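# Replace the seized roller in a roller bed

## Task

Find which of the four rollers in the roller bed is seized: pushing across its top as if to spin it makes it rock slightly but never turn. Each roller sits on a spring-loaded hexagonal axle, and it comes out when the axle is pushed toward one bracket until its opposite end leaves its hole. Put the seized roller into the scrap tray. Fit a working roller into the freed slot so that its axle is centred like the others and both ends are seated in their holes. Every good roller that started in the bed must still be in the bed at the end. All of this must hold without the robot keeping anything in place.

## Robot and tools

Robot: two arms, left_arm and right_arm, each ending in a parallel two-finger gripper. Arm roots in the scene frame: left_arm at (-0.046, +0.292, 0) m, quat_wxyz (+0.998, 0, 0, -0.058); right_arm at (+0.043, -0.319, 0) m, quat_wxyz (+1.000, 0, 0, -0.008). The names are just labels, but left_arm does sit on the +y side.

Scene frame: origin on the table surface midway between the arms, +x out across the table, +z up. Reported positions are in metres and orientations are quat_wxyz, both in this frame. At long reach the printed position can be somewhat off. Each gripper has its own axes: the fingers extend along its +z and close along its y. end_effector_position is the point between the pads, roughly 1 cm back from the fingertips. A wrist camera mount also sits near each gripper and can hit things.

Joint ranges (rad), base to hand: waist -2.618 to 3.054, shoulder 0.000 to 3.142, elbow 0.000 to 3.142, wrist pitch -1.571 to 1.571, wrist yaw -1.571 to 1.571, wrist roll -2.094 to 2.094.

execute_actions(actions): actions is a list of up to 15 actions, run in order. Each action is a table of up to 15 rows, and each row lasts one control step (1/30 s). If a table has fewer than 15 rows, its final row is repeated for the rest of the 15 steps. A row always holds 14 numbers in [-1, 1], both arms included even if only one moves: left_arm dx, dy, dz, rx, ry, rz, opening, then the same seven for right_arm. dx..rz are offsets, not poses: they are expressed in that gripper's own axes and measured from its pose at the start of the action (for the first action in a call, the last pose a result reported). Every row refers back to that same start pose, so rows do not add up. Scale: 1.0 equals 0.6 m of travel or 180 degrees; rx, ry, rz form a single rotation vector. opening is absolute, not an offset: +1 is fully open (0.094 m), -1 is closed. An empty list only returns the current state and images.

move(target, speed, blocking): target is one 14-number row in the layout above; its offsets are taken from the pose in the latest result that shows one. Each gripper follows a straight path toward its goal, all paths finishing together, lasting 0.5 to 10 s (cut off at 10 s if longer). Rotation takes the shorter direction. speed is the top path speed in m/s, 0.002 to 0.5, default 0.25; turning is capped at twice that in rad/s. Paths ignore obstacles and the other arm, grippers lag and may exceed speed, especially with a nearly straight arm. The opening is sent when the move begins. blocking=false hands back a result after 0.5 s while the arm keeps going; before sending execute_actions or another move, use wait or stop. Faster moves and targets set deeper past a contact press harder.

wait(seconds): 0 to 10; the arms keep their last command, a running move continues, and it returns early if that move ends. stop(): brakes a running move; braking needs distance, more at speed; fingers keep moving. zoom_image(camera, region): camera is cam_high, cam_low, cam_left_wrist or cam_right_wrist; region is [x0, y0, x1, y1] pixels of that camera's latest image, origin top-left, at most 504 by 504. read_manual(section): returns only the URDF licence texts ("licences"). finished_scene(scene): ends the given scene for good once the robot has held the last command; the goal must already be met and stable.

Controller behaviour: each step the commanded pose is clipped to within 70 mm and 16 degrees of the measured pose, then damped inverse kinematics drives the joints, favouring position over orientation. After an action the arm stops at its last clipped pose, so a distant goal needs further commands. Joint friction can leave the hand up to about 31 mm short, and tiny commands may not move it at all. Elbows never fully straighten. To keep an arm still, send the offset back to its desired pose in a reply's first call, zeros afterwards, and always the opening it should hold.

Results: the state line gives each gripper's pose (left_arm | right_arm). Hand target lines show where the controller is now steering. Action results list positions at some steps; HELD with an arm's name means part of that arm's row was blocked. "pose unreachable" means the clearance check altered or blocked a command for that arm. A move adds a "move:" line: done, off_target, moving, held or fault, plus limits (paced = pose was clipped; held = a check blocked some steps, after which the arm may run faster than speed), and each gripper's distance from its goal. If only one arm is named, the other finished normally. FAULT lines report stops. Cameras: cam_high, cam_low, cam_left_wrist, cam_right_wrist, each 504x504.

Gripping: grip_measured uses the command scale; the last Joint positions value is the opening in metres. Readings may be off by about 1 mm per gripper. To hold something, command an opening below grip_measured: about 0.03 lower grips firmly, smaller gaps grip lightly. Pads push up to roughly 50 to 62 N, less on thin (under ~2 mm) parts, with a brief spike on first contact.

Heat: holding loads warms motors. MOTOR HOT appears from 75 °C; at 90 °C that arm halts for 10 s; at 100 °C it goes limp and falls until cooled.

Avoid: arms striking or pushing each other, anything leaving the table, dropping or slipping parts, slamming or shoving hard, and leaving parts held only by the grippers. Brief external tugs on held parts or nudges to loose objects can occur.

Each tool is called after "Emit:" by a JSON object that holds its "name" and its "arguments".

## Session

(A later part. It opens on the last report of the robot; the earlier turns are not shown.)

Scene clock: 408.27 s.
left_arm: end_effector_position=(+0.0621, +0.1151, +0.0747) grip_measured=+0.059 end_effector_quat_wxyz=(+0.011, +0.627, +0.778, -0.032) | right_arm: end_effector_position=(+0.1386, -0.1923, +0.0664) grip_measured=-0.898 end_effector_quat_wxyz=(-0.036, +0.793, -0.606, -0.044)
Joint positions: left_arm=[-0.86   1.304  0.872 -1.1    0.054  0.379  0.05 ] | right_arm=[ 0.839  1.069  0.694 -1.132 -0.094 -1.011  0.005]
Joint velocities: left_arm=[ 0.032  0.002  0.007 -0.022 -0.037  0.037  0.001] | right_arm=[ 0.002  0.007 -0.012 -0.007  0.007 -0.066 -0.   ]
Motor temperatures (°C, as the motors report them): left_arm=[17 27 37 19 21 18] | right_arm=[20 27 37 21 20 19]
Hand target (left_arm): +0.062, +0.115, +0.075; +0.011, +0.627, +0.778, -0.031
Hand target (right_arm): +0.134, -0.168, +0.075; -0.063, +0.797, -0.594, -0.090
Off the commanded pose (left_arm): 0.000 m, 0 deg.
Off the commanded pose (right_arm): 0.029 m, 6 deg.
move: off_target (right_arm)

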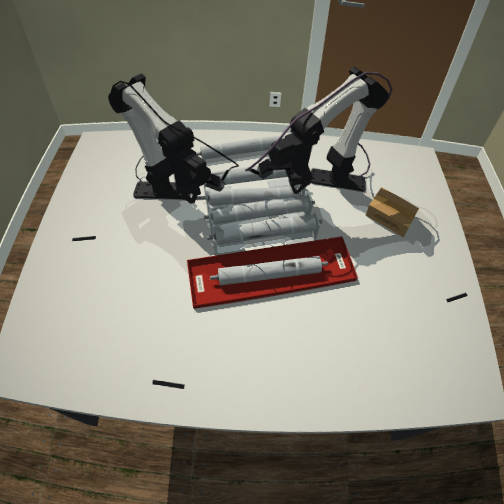

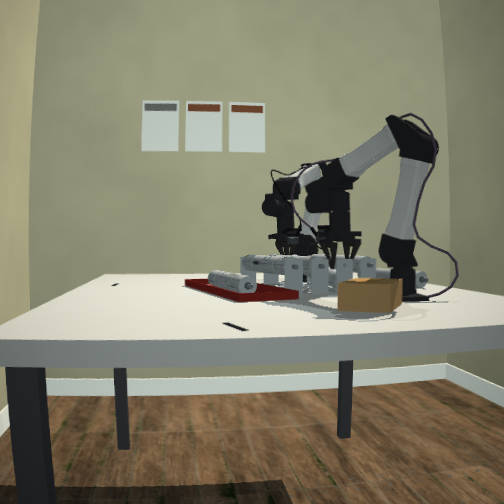

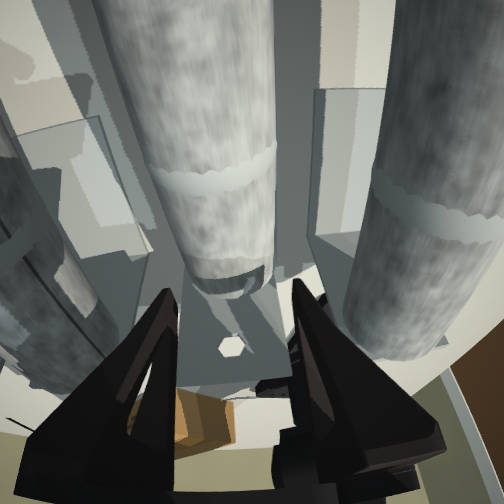

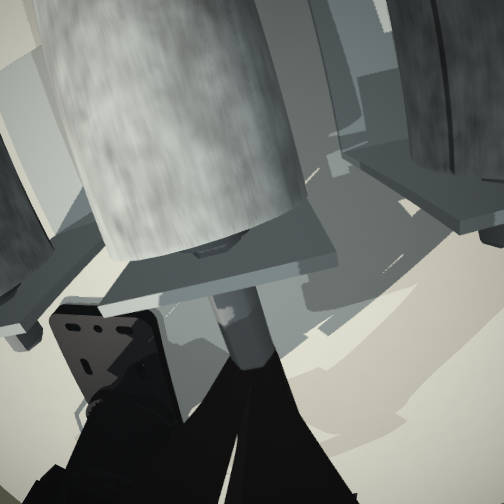

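Emit:
{"name": "move", "arguments": {"target": [0,0.004,0.07,0,0,0,0.15,0.02,0,0,0,0,0,-0.9], "speed": 0.03}}

Emit:
{"name": "move", "arguments": {"target": [0,0,0,0,0,0,-0.1,0,0,0,0,0,0,-0.9]}}

Emit:
{"name": "move", "arguments": {"target": [0,0.004,-0.06,0,0,0,-0.1,0,0,0,0,0,0,-0.9], "speed": 0.02}}

Emit:
{"name": "zoom_image", "arguments": {"camera": "cam_low", "region": [320,245,370,285]}}

Scene clock: 413.30 s.
left_arm: end_effector_position=(+0.0663, +0.1090, +0.0418) grip_measured=+0.149 end_effector_quat_wxyz=(+0.025, +0.627, +0.778, -0.036) | right_arm: end_effector_position=(+0.1468, -0.1987, +0.0677) grip_measured=-0.898 end_effector_quat_wxyz=(-0.043, +0.794, -0.606, -0.040)
Joint positions: left_arm=[-0.86   1.343  0.764 -0.923  0.054  0.379  0.054] | right_arm=[ 0.774  1.059  0.694 -1.133 -0.093 -1.076  0.005]
Joint velocities: left_arm=[-0.017 -0.017 -0.002  0.081  0.022  0.007 -0.   ] | right_arm=[ 0.002 -0.002 -0.007  0.007 -0.007 -0.007 -0.   ]
Motor temperatures (°C, as the motors report them): left_arm=[17 27 36 19 21 18] | right_arm=[20 27 37 22 20 19]
Hand target (left_arm): +0.063, +0.114, +0.033; +0.011, +0.627, +0.778, -0.032
Hand target (right_arm): +0.142, -0.203, +0.065; -0.037, +0.793, -0.606, -0.044
Off the commanded pose (left_arm): 0.010 m, 2 deg.
Off the commanded pose (right_arm): 0.008 m, 1 deg.
move: done

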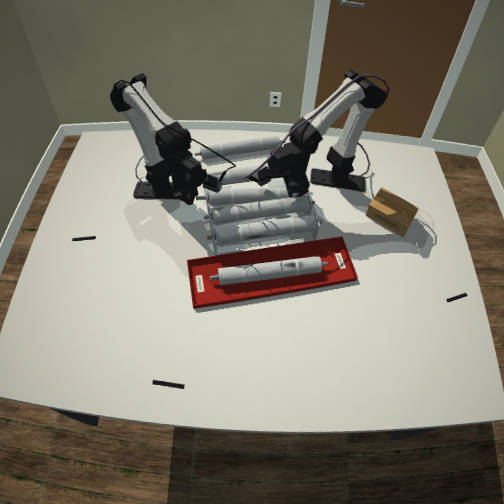

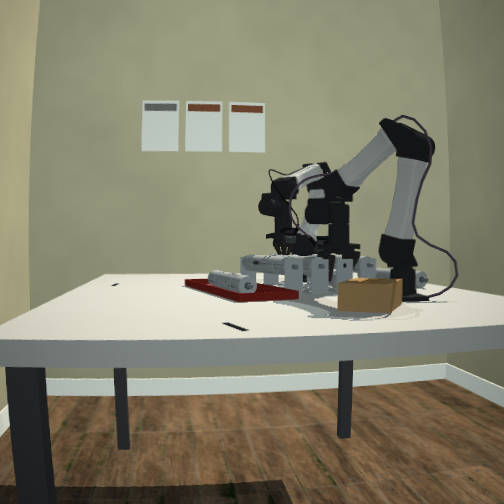

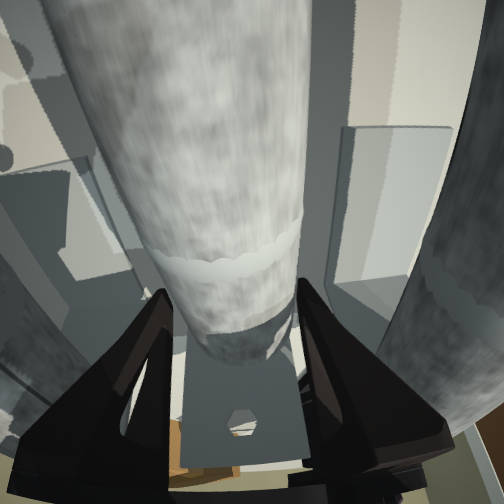

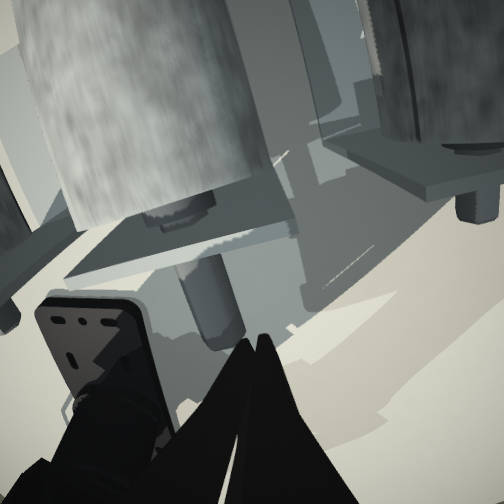

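Scene clock: 413.80 s.
left_arm: end_effector_position=(+0.0652, +0.1086, +0.0419) grip_measured=-0.009 end_effector_quat_wxyz=(+0.023, +0.627, +0.778, -0.039) | right_arm: end_effector_position=(+0.1468, -0.1987, +0.0677) grip_measured=-0.898 end_effector_quat_wxyz=(-0.043, +0.794, -0.606, -0.040)
Joint positions: left_arm=[-0.86   1.343  0.764 -0.925  0.061  0.378  0.047] | right_arm=[ 0.774  1.059  0.694 -1.133 -0.093 -1.076  0.005]
Joint velocities: left_arm=[-0.012 -0.027 -0.007  0.022  0.022  0.037  0.   ] | right_arm=[-0.012  0.007  0.007  0.007 -0.081  0.007 -0.001]
Motor temperatures (°C, as the motors report them): left_arm=[17 27 36 19 21 18] | right_arm=[20 27 37 22 20 19]
Hand target (left_arm): +0.066, +0.109, +0.042; +0.025, +0.627, +0.778, -0.036
Hand target (right_arm): +0.147, -0.199, +0.068; -0.043, +0.794, -0.606, -0.040
Off the commanded pose (left_arm): 0.001 m, 0 deg.
Off the commanded pose (right_arm): 0.000 m, 0 deg.
move: done

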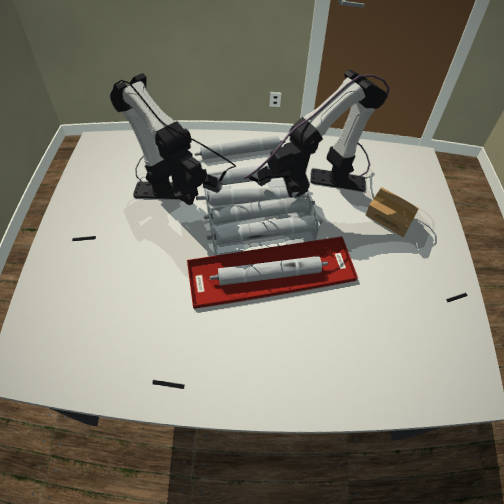

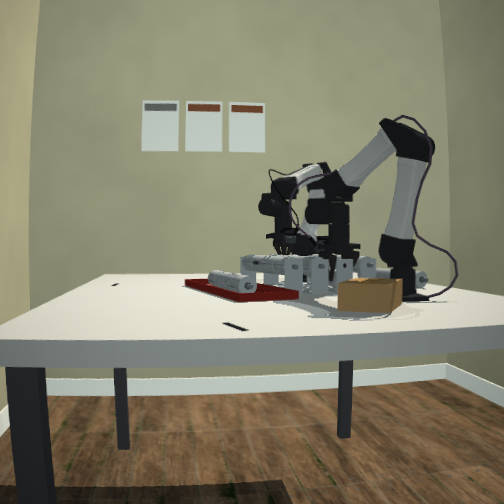

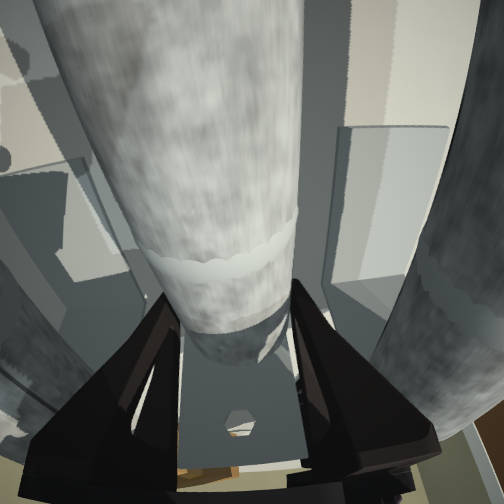

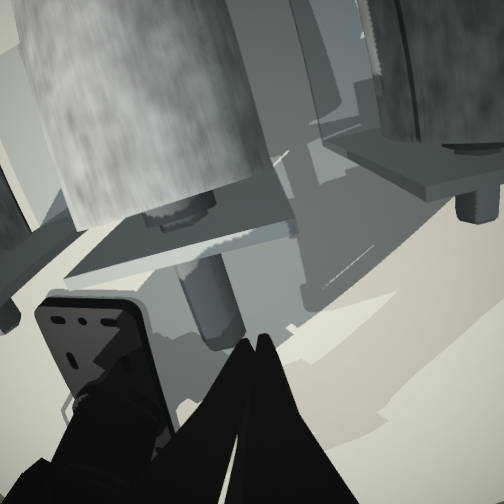

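Scene clock: 415.83 s.
left_arm: end_effector_position=(+0.0653, +0.1102, +0.0596) grip_measured=-0.009 end_effector_quat_wxyz=(+0.010, +0.627, +0.778, -0.035) | right_arm: end_effector_position=(+0.1468, -0.1987, +0.0677) grip_measured=-0.898 end_effector_quat_wxyz=(-0.043, +0.794, -0.606, -0.040)
Joint positions: left_arm=[-0.855  1.343  0.839 -1.028  0.061  0.382  0.047] | right_arm=[ 0.774  1.059  0.694 -1.133 -0.093 -1.076  0.005]
Joint velocities: left_arm=[ 0.002 -0.007  0.002 -0.051  0.037 -0.007 -0.   ] | right_arm=[ 0.007  0.022  0.002 -0.051 -0.007  0.022  0.   ]
Motor temperatures (°C, as the motors report them): left_arm=[17 27 37 19 21 18] | right_arm=[20 27 37 22 20 19]
Hand target (left_arm): +0.068, +0.112, +0.077; +0.024, +0.627, +0.778, -0.038
Hand target (right_arm): +0.147, -0.199, +0.068; -0.043, +0.794, -0.606, -0.040
Off the commanded pose (left_arm): 0.018 m, 2 deg.
Off the commanded pose (right_arm): 0.000 m, 0 deg.
move: off_target (left_arm)

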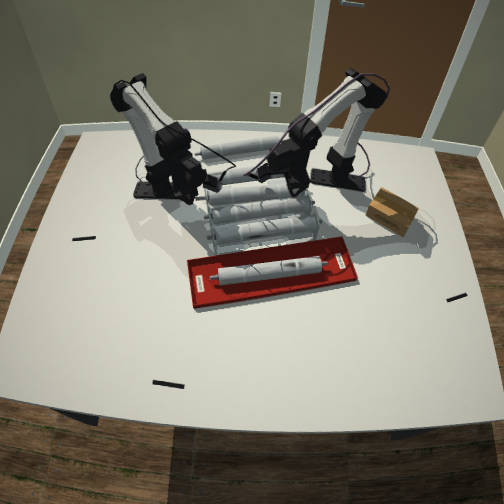

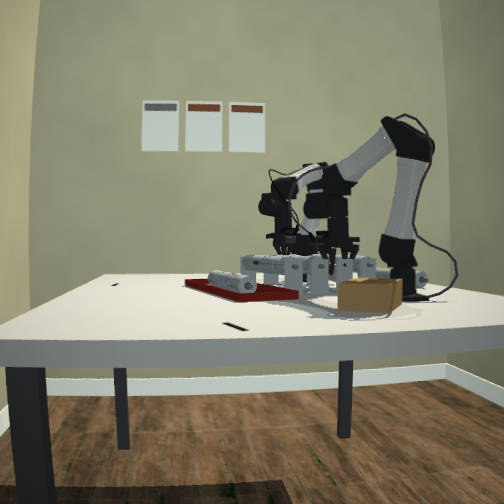

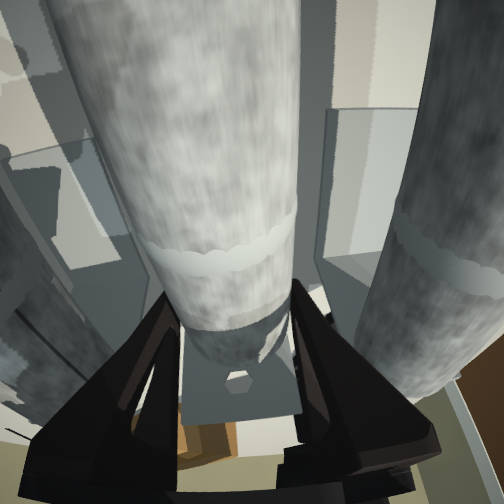

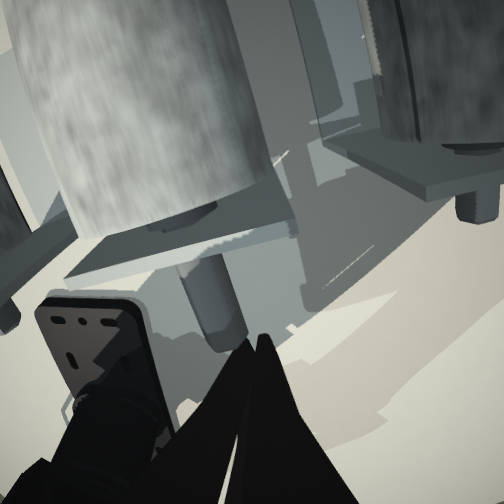

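Region (320, 245, 370, 285) of cam_low's 504x504 image, scaled by 10.080, with more detail than that image has; it fills the top 403 rows of this view, and the rest is white.

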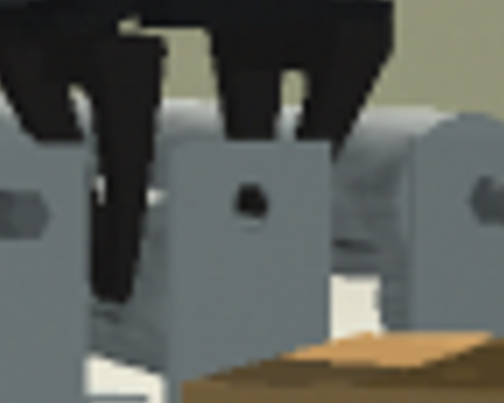

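Centred on the hole. Raise slowly (target z≈0.083).

Emit:
{"name": "move", "arguments": {"target": [-0.005,0,-0.065,0,0,0,-0.1,0,0,0,0,0,0,-0.9], "speed": 0.006}}

Emit:
{"name": "zoom_image", "arguments": {"camera": "cam_low", "region": [320,245,370,285]}}

Scene clock: 424.67 s.
left_arm: end_effector_position=(+0.0655, +0.1105, +0.0852) grip_measured=-0.009 end_effector_quat_wxyz=(-0.001, +0.626, +0.779, -0.030) | right_arm: end_effector_position=(+0.1468, -0.1987, +0.0677) grip_measured=-0.898 end_effector_quat_wxyz=(-0.043, +0.794, -0.606, -0.040)
Joint positions: left_arm=[-0.855  1.343  0.944 -1.155  0.059  0.382  0.047] | right_arm=[ 0.774  1.059  0.694 -1.133 -0.093 -1.076  0.005]
Joint velocities: left_arm=[-0.012  0.002 -0.017 -0.066  0.022  0.022 -0.   ] | right_arm=[-0.017 -0.012  0.007  0.037 -0.066 -0.037  0.   ]
Motor temperatures (°C, as the motors report them): left_arm=[17 27 38 19 21 18] | right_arm=[20 26 37 21 20 19]
Hand target (left_arm): +0.067, +0.109, +0.098; +0.010, +0.627, +0.778, -0.035
Hand target (right_arm): +0.147, -0.199, +0.068; -0.043, +0.794, -0.606, -0.040
Off the commanded pose (left_arm): 0.014 m, 1 deg.
Off the commanded pose (right_arm): 0.000 m, 0 deg.
move: off_target (left_arm)

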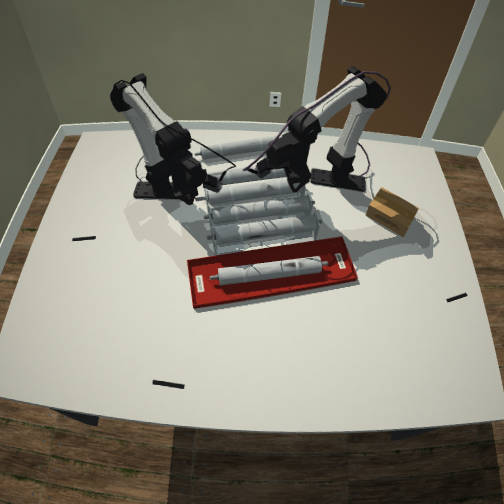

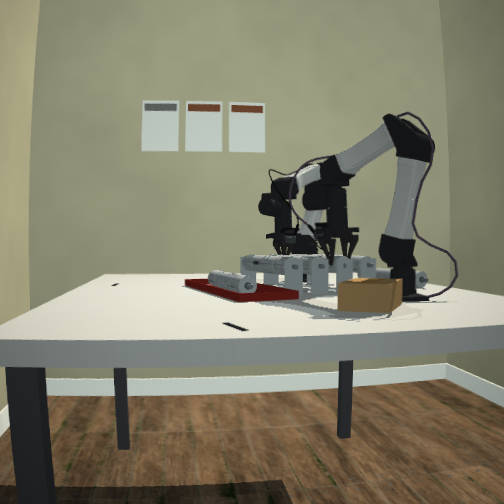

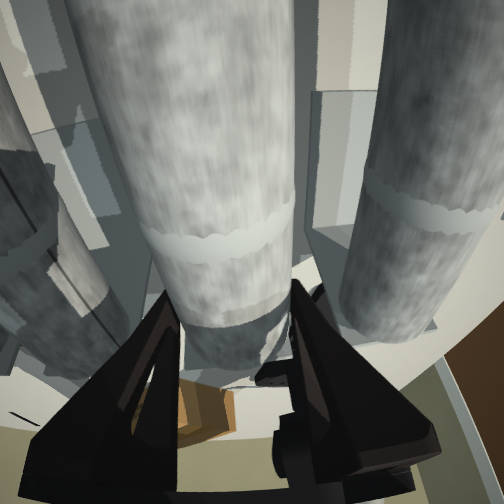

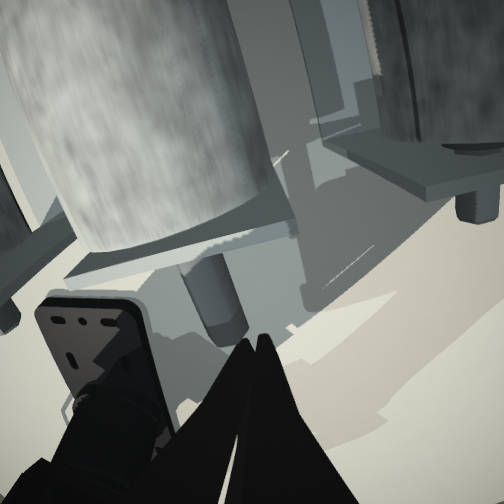

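Region (320, 245, 370, 285) of cam_low's 504x504 image, scaled by 10.080, with more detail than that image has; it fills the top 403 rows of this view, and the rest is white.

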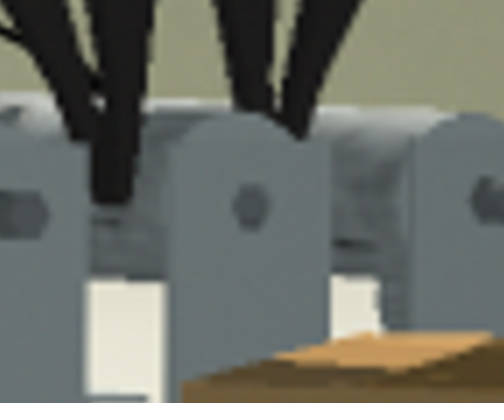

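Emit:
{"name": "move", "arguments": {"target": [0,0,-0.005,0,0,0,-0.1,0,0.02,0,0,0,0,-0.9], "speed": 0.02}}

Emit:
{"name": "move", "arguments": {"target": [0,0,0,0,0,0,-0.1,-0.06,0,0,0,0,0,-0.9], "speed": 0.02}}

Emit:
{"name": "zoom_image", "arguments": {"camera": "cam_low", "region": [320,245,370,285]}}

Scene clock: 429.87 s.
left_arm: end_effector_position=(+0.0655, +0.1105, +0.0852) grip_measured=-0.009 end_effector_quat_wxyz=(-0.001, +0.626, +0.779, -0.030) | right_arm: end_effector_position=(+0.1437, -0.1946, +0.0726) grip_measured=-0.898 end_effector_quat_wxyz=(-0.059, +0.794, -0.604, -0.039)
Joint positions: left_arm=[-0.855  1.343  0.944 -1.155  0.059  0.382  0.047] | right_arm=[ 0.806  1.023  0.694 -1.135 -0.093 -1.045  0.005]
Joint velocities: left_arm=[-0.017 -0.022 -0.007  0.051 -0.037  0.022  0.   ] | right_arm=[-0.017  0.012  0.007 -0.051 -0.022  0.095  0.   ]
Motor temperatures (°C, as the motors report them): left_arm=[17 28 39 19 21 18] | right_arm=[20 26 37 21 20 19]
Hand target (left_arm): +0.066, +0.111, +0.088; -0.001, +0.627, +0.779, -0.030
Hand target (right_arm): +0.136, -0.202, +0.067; -0.043, +0.794, -0.605, -0.040
Off the commanded pose (left_arm): 0.003 m, 0 deg.
Off the commanded pose (right_arm): 0.012 m, 2 deg.
move: off_target (right_arm)

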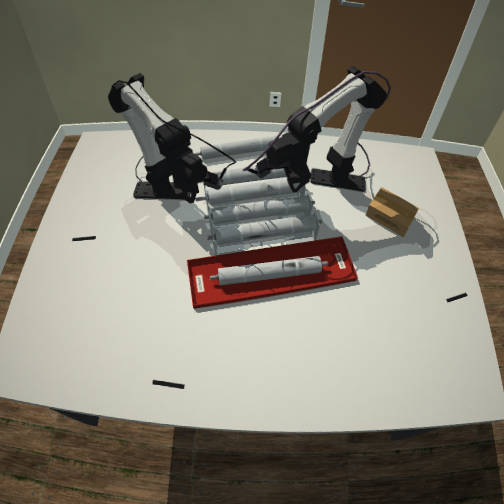

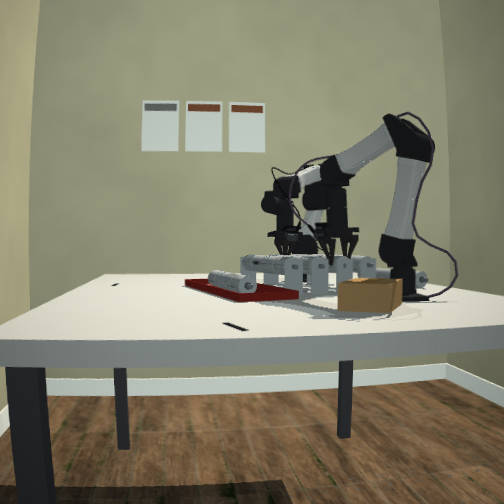

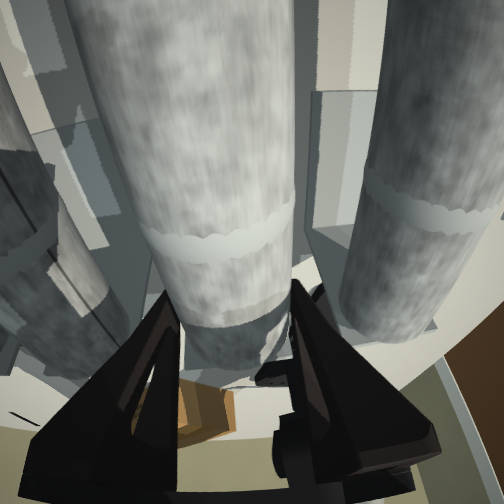

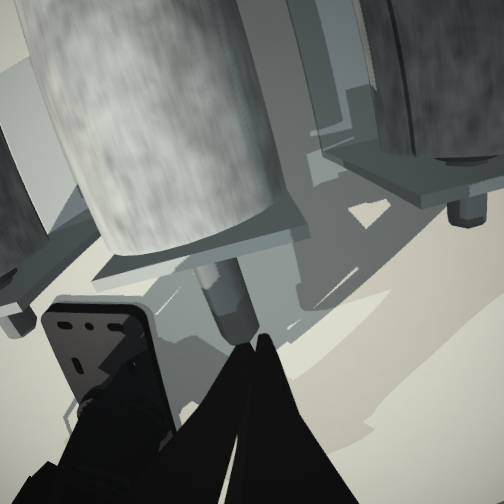

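Scene clock: 431.90 s.
left_arm: end_effector_position=(+0.0655, +0.1105, +0.0852) grip_measured=-0.009 end_effector_quat_wxyz=(-0.001, +0.626, +0.779, -0.030) | right_arm: end_effector_position=(+0.1406, -0.1919, +0.0729) grip_measured=-0.898 end_effector_quat_wxyz=(-0.028, +0.791, -0.612, +0.017)
Joint positions: left_arm=[-0.855  1.343  0.944 -1.155  0.059  0.382  0.047] | right_arm=[ 0.969  1.085  0.731 -1.162  0.035 -0.873  0.005]
Joint velocities: left_arm=[-0.002 -0.002  0.012 -0.007  0.022  0.007  0.   ] | right_arm=[-0.007  0.002 -0.007  0.037 -0.066  0.066  0.001]
Motor temperatures (°C, as the motors report them): left_arm=[17 28 38 19 21 18] | right_arm=[20 26 37 21 20 19]
Hand target (left_arm): +0.065, +0.111, +0.085; -0.001, +0.626, +0.779, -0.030
Hand target (right_arm): +0.134, -0.164, +0.079; -0.057, +0.795, -0.603, -0.038
Off the commanded pose (left_arm): 0.000 m, 0 deg.
Off the commanded pose (right_arm): 0.033 m, 7 deg.
move: off_target (right_arm)

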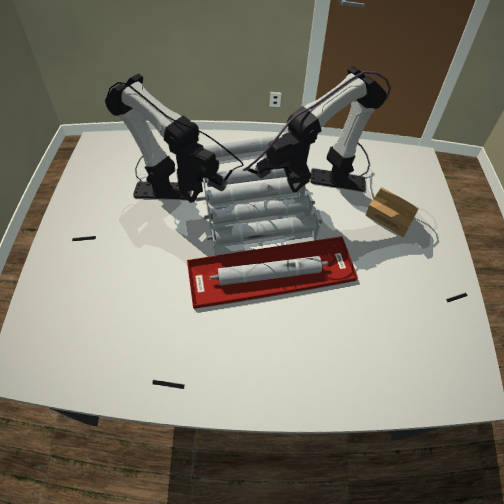

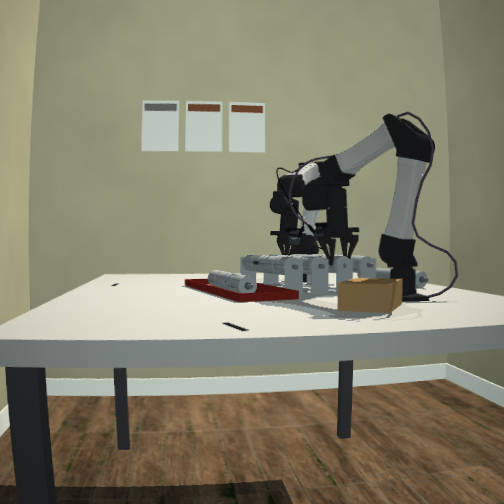

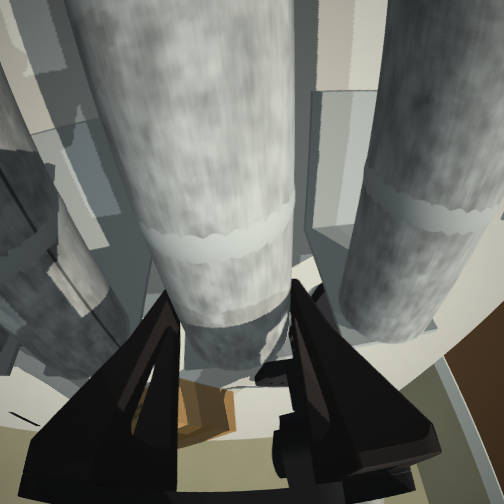

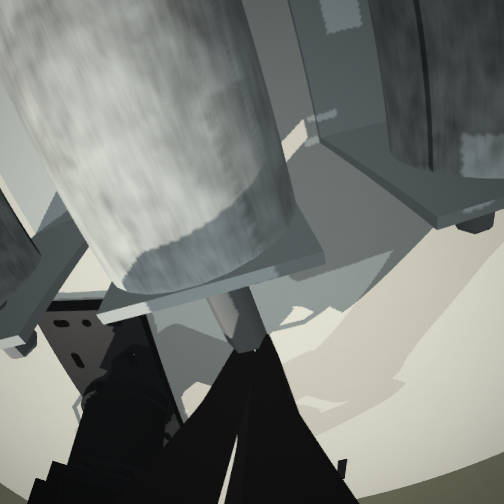

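Region (320, 245, 370, 285) of cam_low's 504x504 image, scaled by 10.080, with more detail than that image has; it fills the top 403 rows of this view, and the rest is white.

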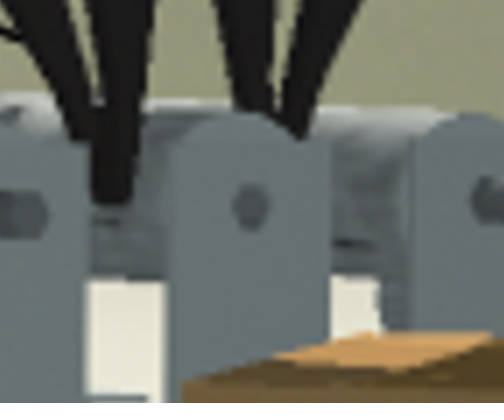

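Emit:
{"name": "move", "arguments": {"target": [0,0.006,0.016,0,0,0,-0.1,-0.04,0,0,0,0,0,-0.9], "speed": 0.004}}

Emit:
{"name": "zoom_image", "arguments": {"camera": "cam_low", "region": [320,245,370,285]}}

Scene clock: 440.57 s.
left_arm: end_effector_position=(+0.0654, +0.1106, +0.0839) grip_measured=-0.009 end_effector_quat_wxyz=(-0.001, +0.626, +0.779, -0.031) | right_arm: end_effector_position=(+0.1404, -0.1930, +0.0726) grip_measured=-0.898 end_effector_quat_wxyz=(-0.009, +0.786, -0.615, +0.059)
Joint positions: left_arm=[-0.855  1.343  0.938 -1.15   0.059  0.382  0.047] | right_arm=[ 1.057  1.135  0.753 -1.188  0.12  -0.774  0.005]
Joint velocities: left_arm=[-0.002 -0.002 -0.012 -0.007 -0.037 -0.007  0.   ] | right_arm=[ 0.032 -0.017 -0.007 -0.007 -0.037 -0.037 -0.   ]
Motor temperatures (°C, as the motors report them): left_arm=[17 27 38 19 21 18] | right_arm=[20 26 37 22 20 19]
Hand target (left_arm): +0.068, +0.111, +0.076; -0.001, +0.626, +0.779, -0.030
Hand target (right_arm): +0.134, -0.171, +0.074; -0.027, +0.791, -0.611, +0.017
Off the commanded pose (left_arm): 0.009 m, 0 deg.
Off the commanded pose (right_arm): 0.025 m, 5 deg.
move: off_target (right_arm)

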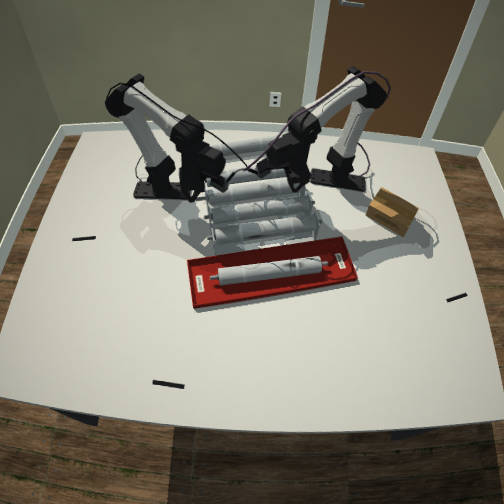

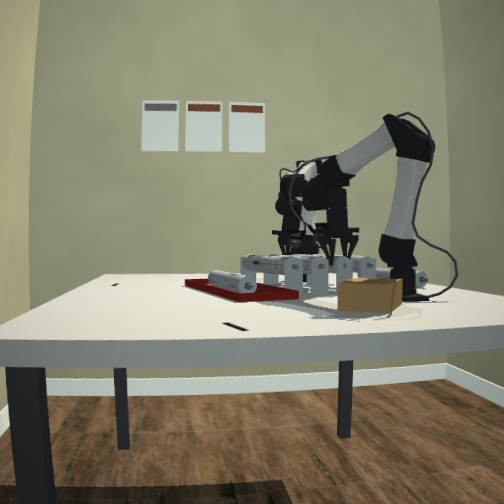

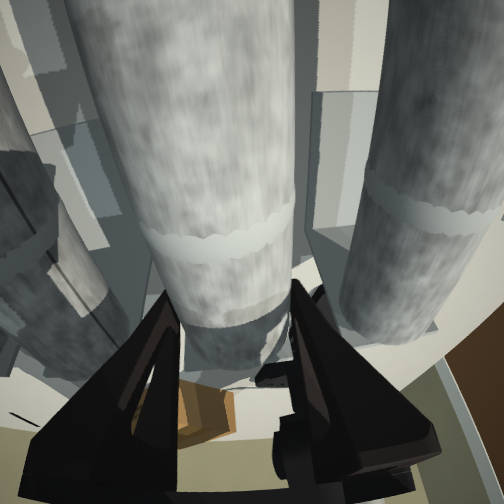

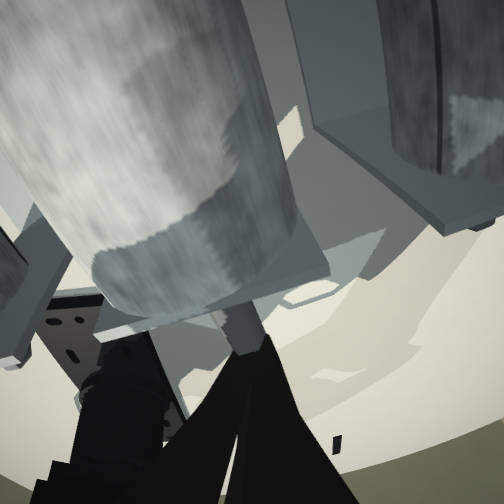

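Region (320, 245, 370, 285) of cam_low's 504x504 image, scaled by 10.080, with more detail than that image has; it fills the top 403 rows of this view, and the rest is white.

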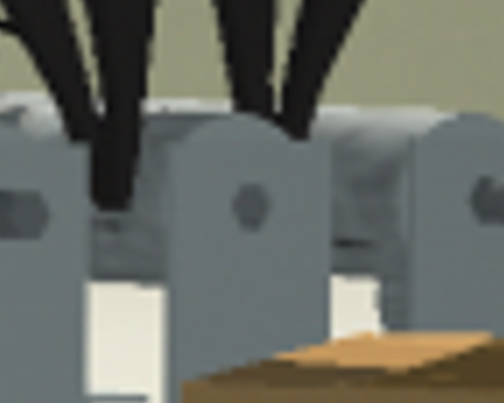

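Back right off; sweep left +X.

Emit:
{"name": "move", "arguments": {"target": [0,0.02,0.008,0,0,0,-0.1,0.015,0,0,0,0,0,-0.9], "speed": 0.004}}

Emit:
{"name": "zoom_image", "arguments": {"camera": "cam_low", "region": [320,245,370,285]}}

Scene clock: 446.10 s.
left_arm: end_effector_position=(+0.0673, +0.1111, +0.0825) grip_measured=-0.009 end_effector_quat_wxyz=(-0.007, +0.627, +0.778, -0.043) | right_arm: end_effector_position=(+0.1453, -0.1965, +0.0749) grip_measured=-0.898 end_effector_quat_wxyz=(-0.014, +0.786, -0.614, +0.060)
Joint positions: left_arm=[-0.824  1.352  0.938 -1.147  0.087  0.416  0.047] | right_arm=[ 1.023  1.119  0.753 -1.19   0.123 -0.809  0.005]
Joint velocities: left_arm=[ 0.012  0.007 -0.007 -0.022  0.007  0.007 -0.001] | right_arm=[ 0.007 -0.007 -0.022 -0.022  0.022 -0.022 -0.   ]
Motor temperatures (°C, as the motors report them): left_arm=[17 27 37 19 21 18] | right_arm=[20 26 37 22 20 19]
Hand target (left_arm): +0.077, +0.113, +0.079; -0.000, +0.626, +0.779, -0.030
Hand target (right_arm): +0.143, -0.201, +0.073; -0.009, +0.786, -0.615, +0.059
Off the commanded pose (left_arm): 0.011 m, 2 deg.
Off the commanded pose (right_arm): 0.006 m, 1 deg.
move: off_target (left_arm)

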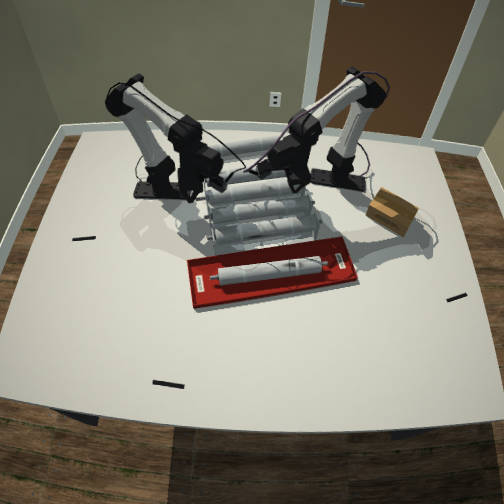

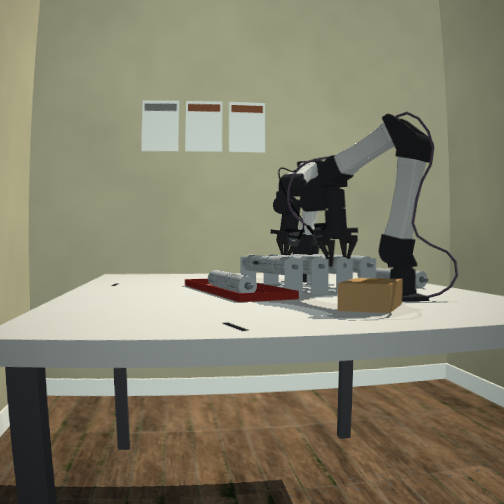

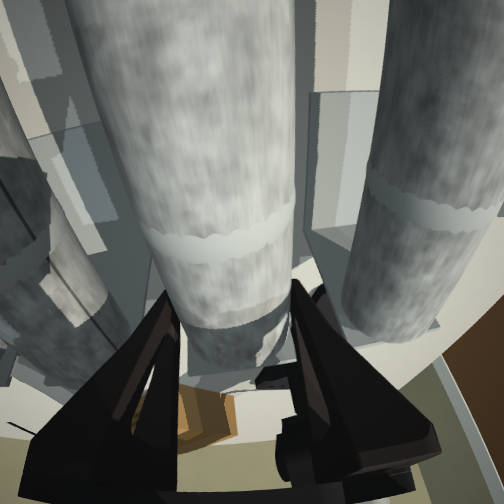

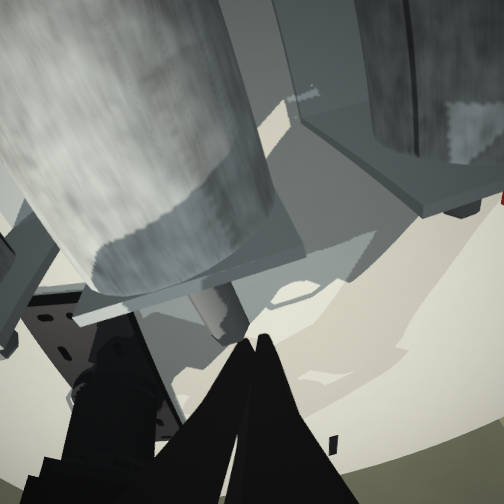

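Region (320, 245, 370, 285) of cam_low's 504x504 image, scaled by 10.080, with more detail than that image has; it fills the top 403 rows of this view, and the rest is white.

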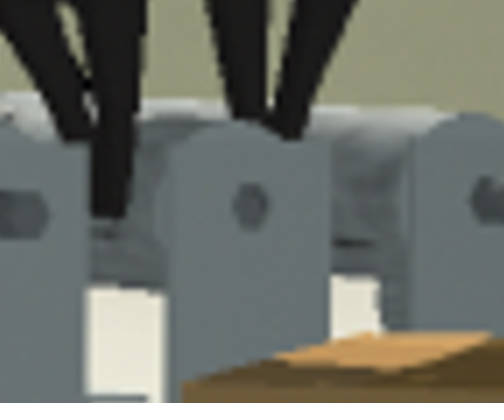

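Height good; continue +X.

Emit:
{"name": "move", "arguments": {"target": [0,0.028,0,0,0,0,-0.1,0,0,0,0,0,0,-0.9], "speed": 0.004}}

Emit:
{"name": "zoom_image", "arguments": {"camera": "cam_low", "region": [320,245,370,285]}}

Scene clock: 452.13 s.
left_arm: end_effector_position=(+0.0709, +0.1124, +0.0798) grip_measured=-0.009 end_effector_quat_wxyz=(-0.015, +0.631, +0.773, -0.062) | right_arm: end_effector_position=(+0.1453, -0.1965, +0.0749) grip_measured=-0.898 end_effector_quat_wxyz=(-0.014, +0.787, -0.614, +0.060)
Joint positions: left_arm=[-0.775  1.37   0.938 -1.144  0.127  0.476  0.047] | right_arm=[ 1.023  1.119  0.753 -1.19   0.123 -0.809  0.005]
Joint velocities: left_arm=[-0.007  0.012  0.017  0.007 -0.095  0.022 -0.   ] | right_arm=[ 0.007 -0.007  0.012  0.022  0.037 -0.081 -0.   ]
Motor temperatures (°C, as the motors report them): left_arm=[17 27 37 19 21 18] | right_arm=[20 26 37 21 20 19]
Hand target (left_arm): +0.084, +0.115, +0.081; -0.006, +0.627, +0.778, -0.043
Hand target (right_arm): +0.145, -0.196, +0.075; -0.014, +0.786, -0.615, +0.060
Off the commanded pose (left_arm): 0.013 m, 2 deg.
Off the commanded pose (right_arm): 0.000 m, 0 deg.
move: off_target (left_arm)

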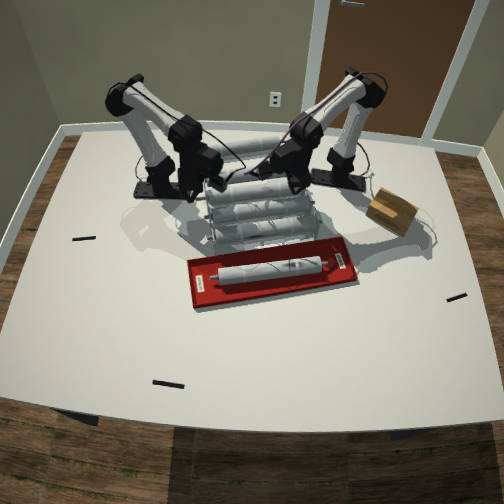

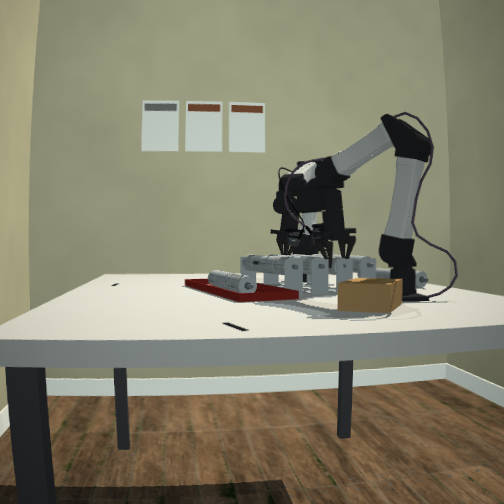

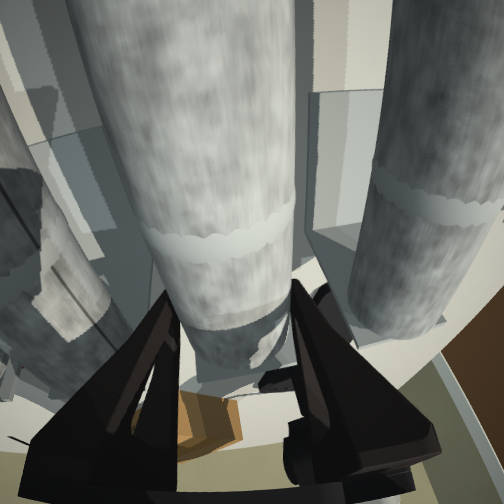

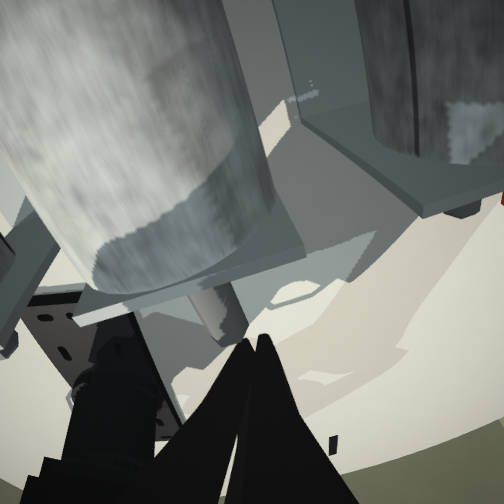

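Region (320, 245, 370, 285) of cam_low's 504x504 image, scaled by 10.080, with more detail than that image has; it fills the top 403 rows of this view, and the rest is white.

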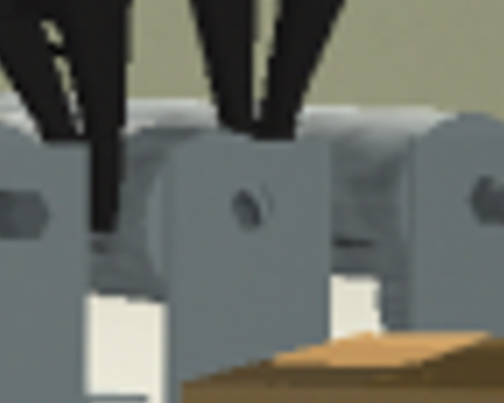

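Emit:
{"name": "move", "arguments": {"target": [0,-0.03,-0.004,0.01,0,0,-0.1,0,0,0,0,0,0,-0.9], "speed": 0.004}}

Emit:
{"name": "zoom_image", "arguments": {"camera": "cam_low", "region": [320,245,370,285]}}

Scene clock: 459.63 s.
left_arm: end_effector_position=(+0.0691, +0.1117, +0.0793) grip_measured=-0.009 end_effector_quat_wxyz=(-0.014, +0.631, +0.774, -0.048) | right_arm: end_effector_position=(+0.1453, -0.1965, +0.0749) grip_measured=-0.898 end_effector_quat_wxyz=(-0.014, +0.787, -0.614, +0.060)
Joint positions: left_arm=[-0.805  1.37   0.938 -1.144  0.101  0.446  0.047] | right_arm=[ 1.023  1.119  0.753 -1.19   0.123 -0.809  0.005]
Joint velocities: left_arm=[ 0.007 -0.002 -0.002 -0.007 -0.051 -0.051  0.001] | right_arm=[ 0.007 -0.002  0.012 -0.022  0.007 -0.066 -0.001]
Motor temperatures (°C, as the motors report them): left_arm=[17 27 37 19 21 18] | right_arm=[20 26 37 21 20 19]
Hand target (left_arm): +0.054, +0.109, +0.084; -0.026, +0.630, +0.772, -0.074
Hand target (right_arm): +0.145, -0.196, +0.075; -0.014, +0.787, -0.614, +0.060
Off the commanded pose (left_arm): 0.017 m, 3 deg.
Off the commanded pose (right_arm): 0.000 m, 0 deg.
move: off_target (left_arm)

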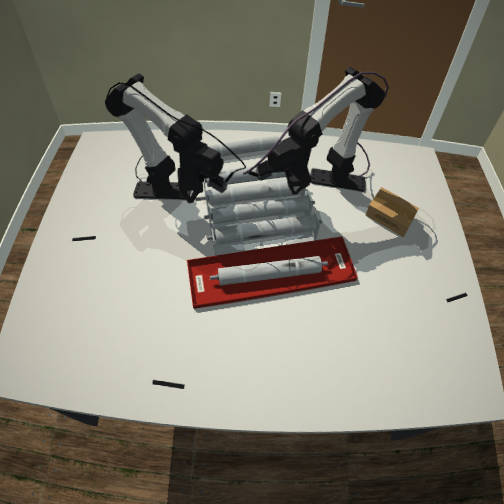

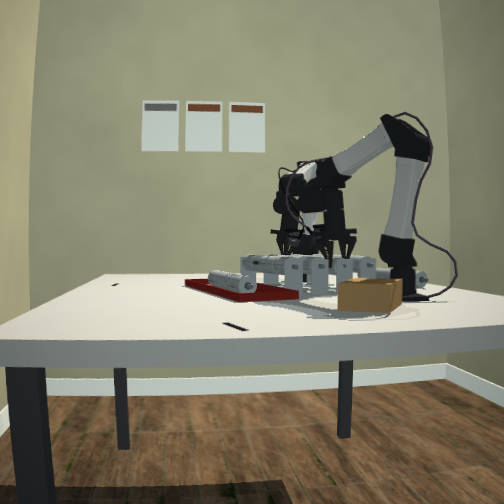

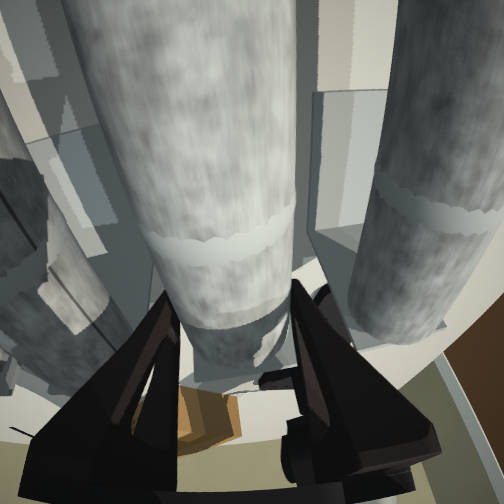

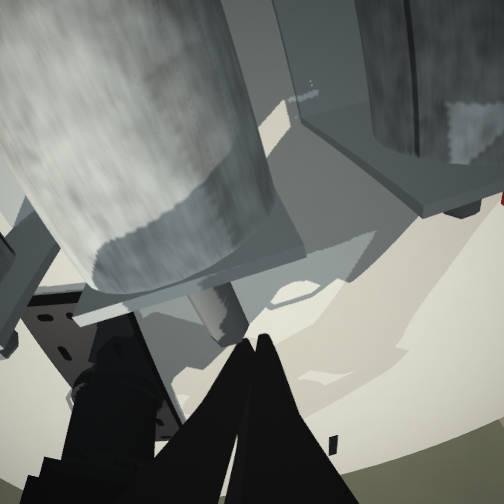

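Region (320, 245, 370, 285) of cam_low's 504x504 image, scaled by 10.080, with more detail than that image has; it fills the top 403 rows of this view, and the rest is white.

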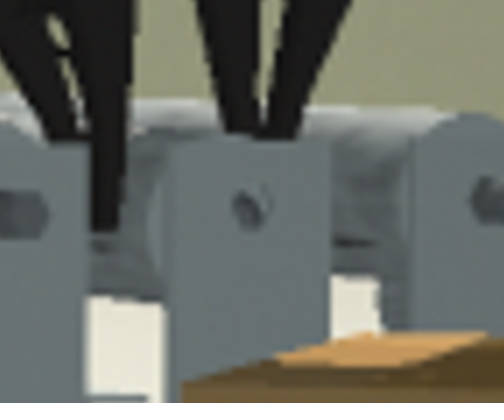

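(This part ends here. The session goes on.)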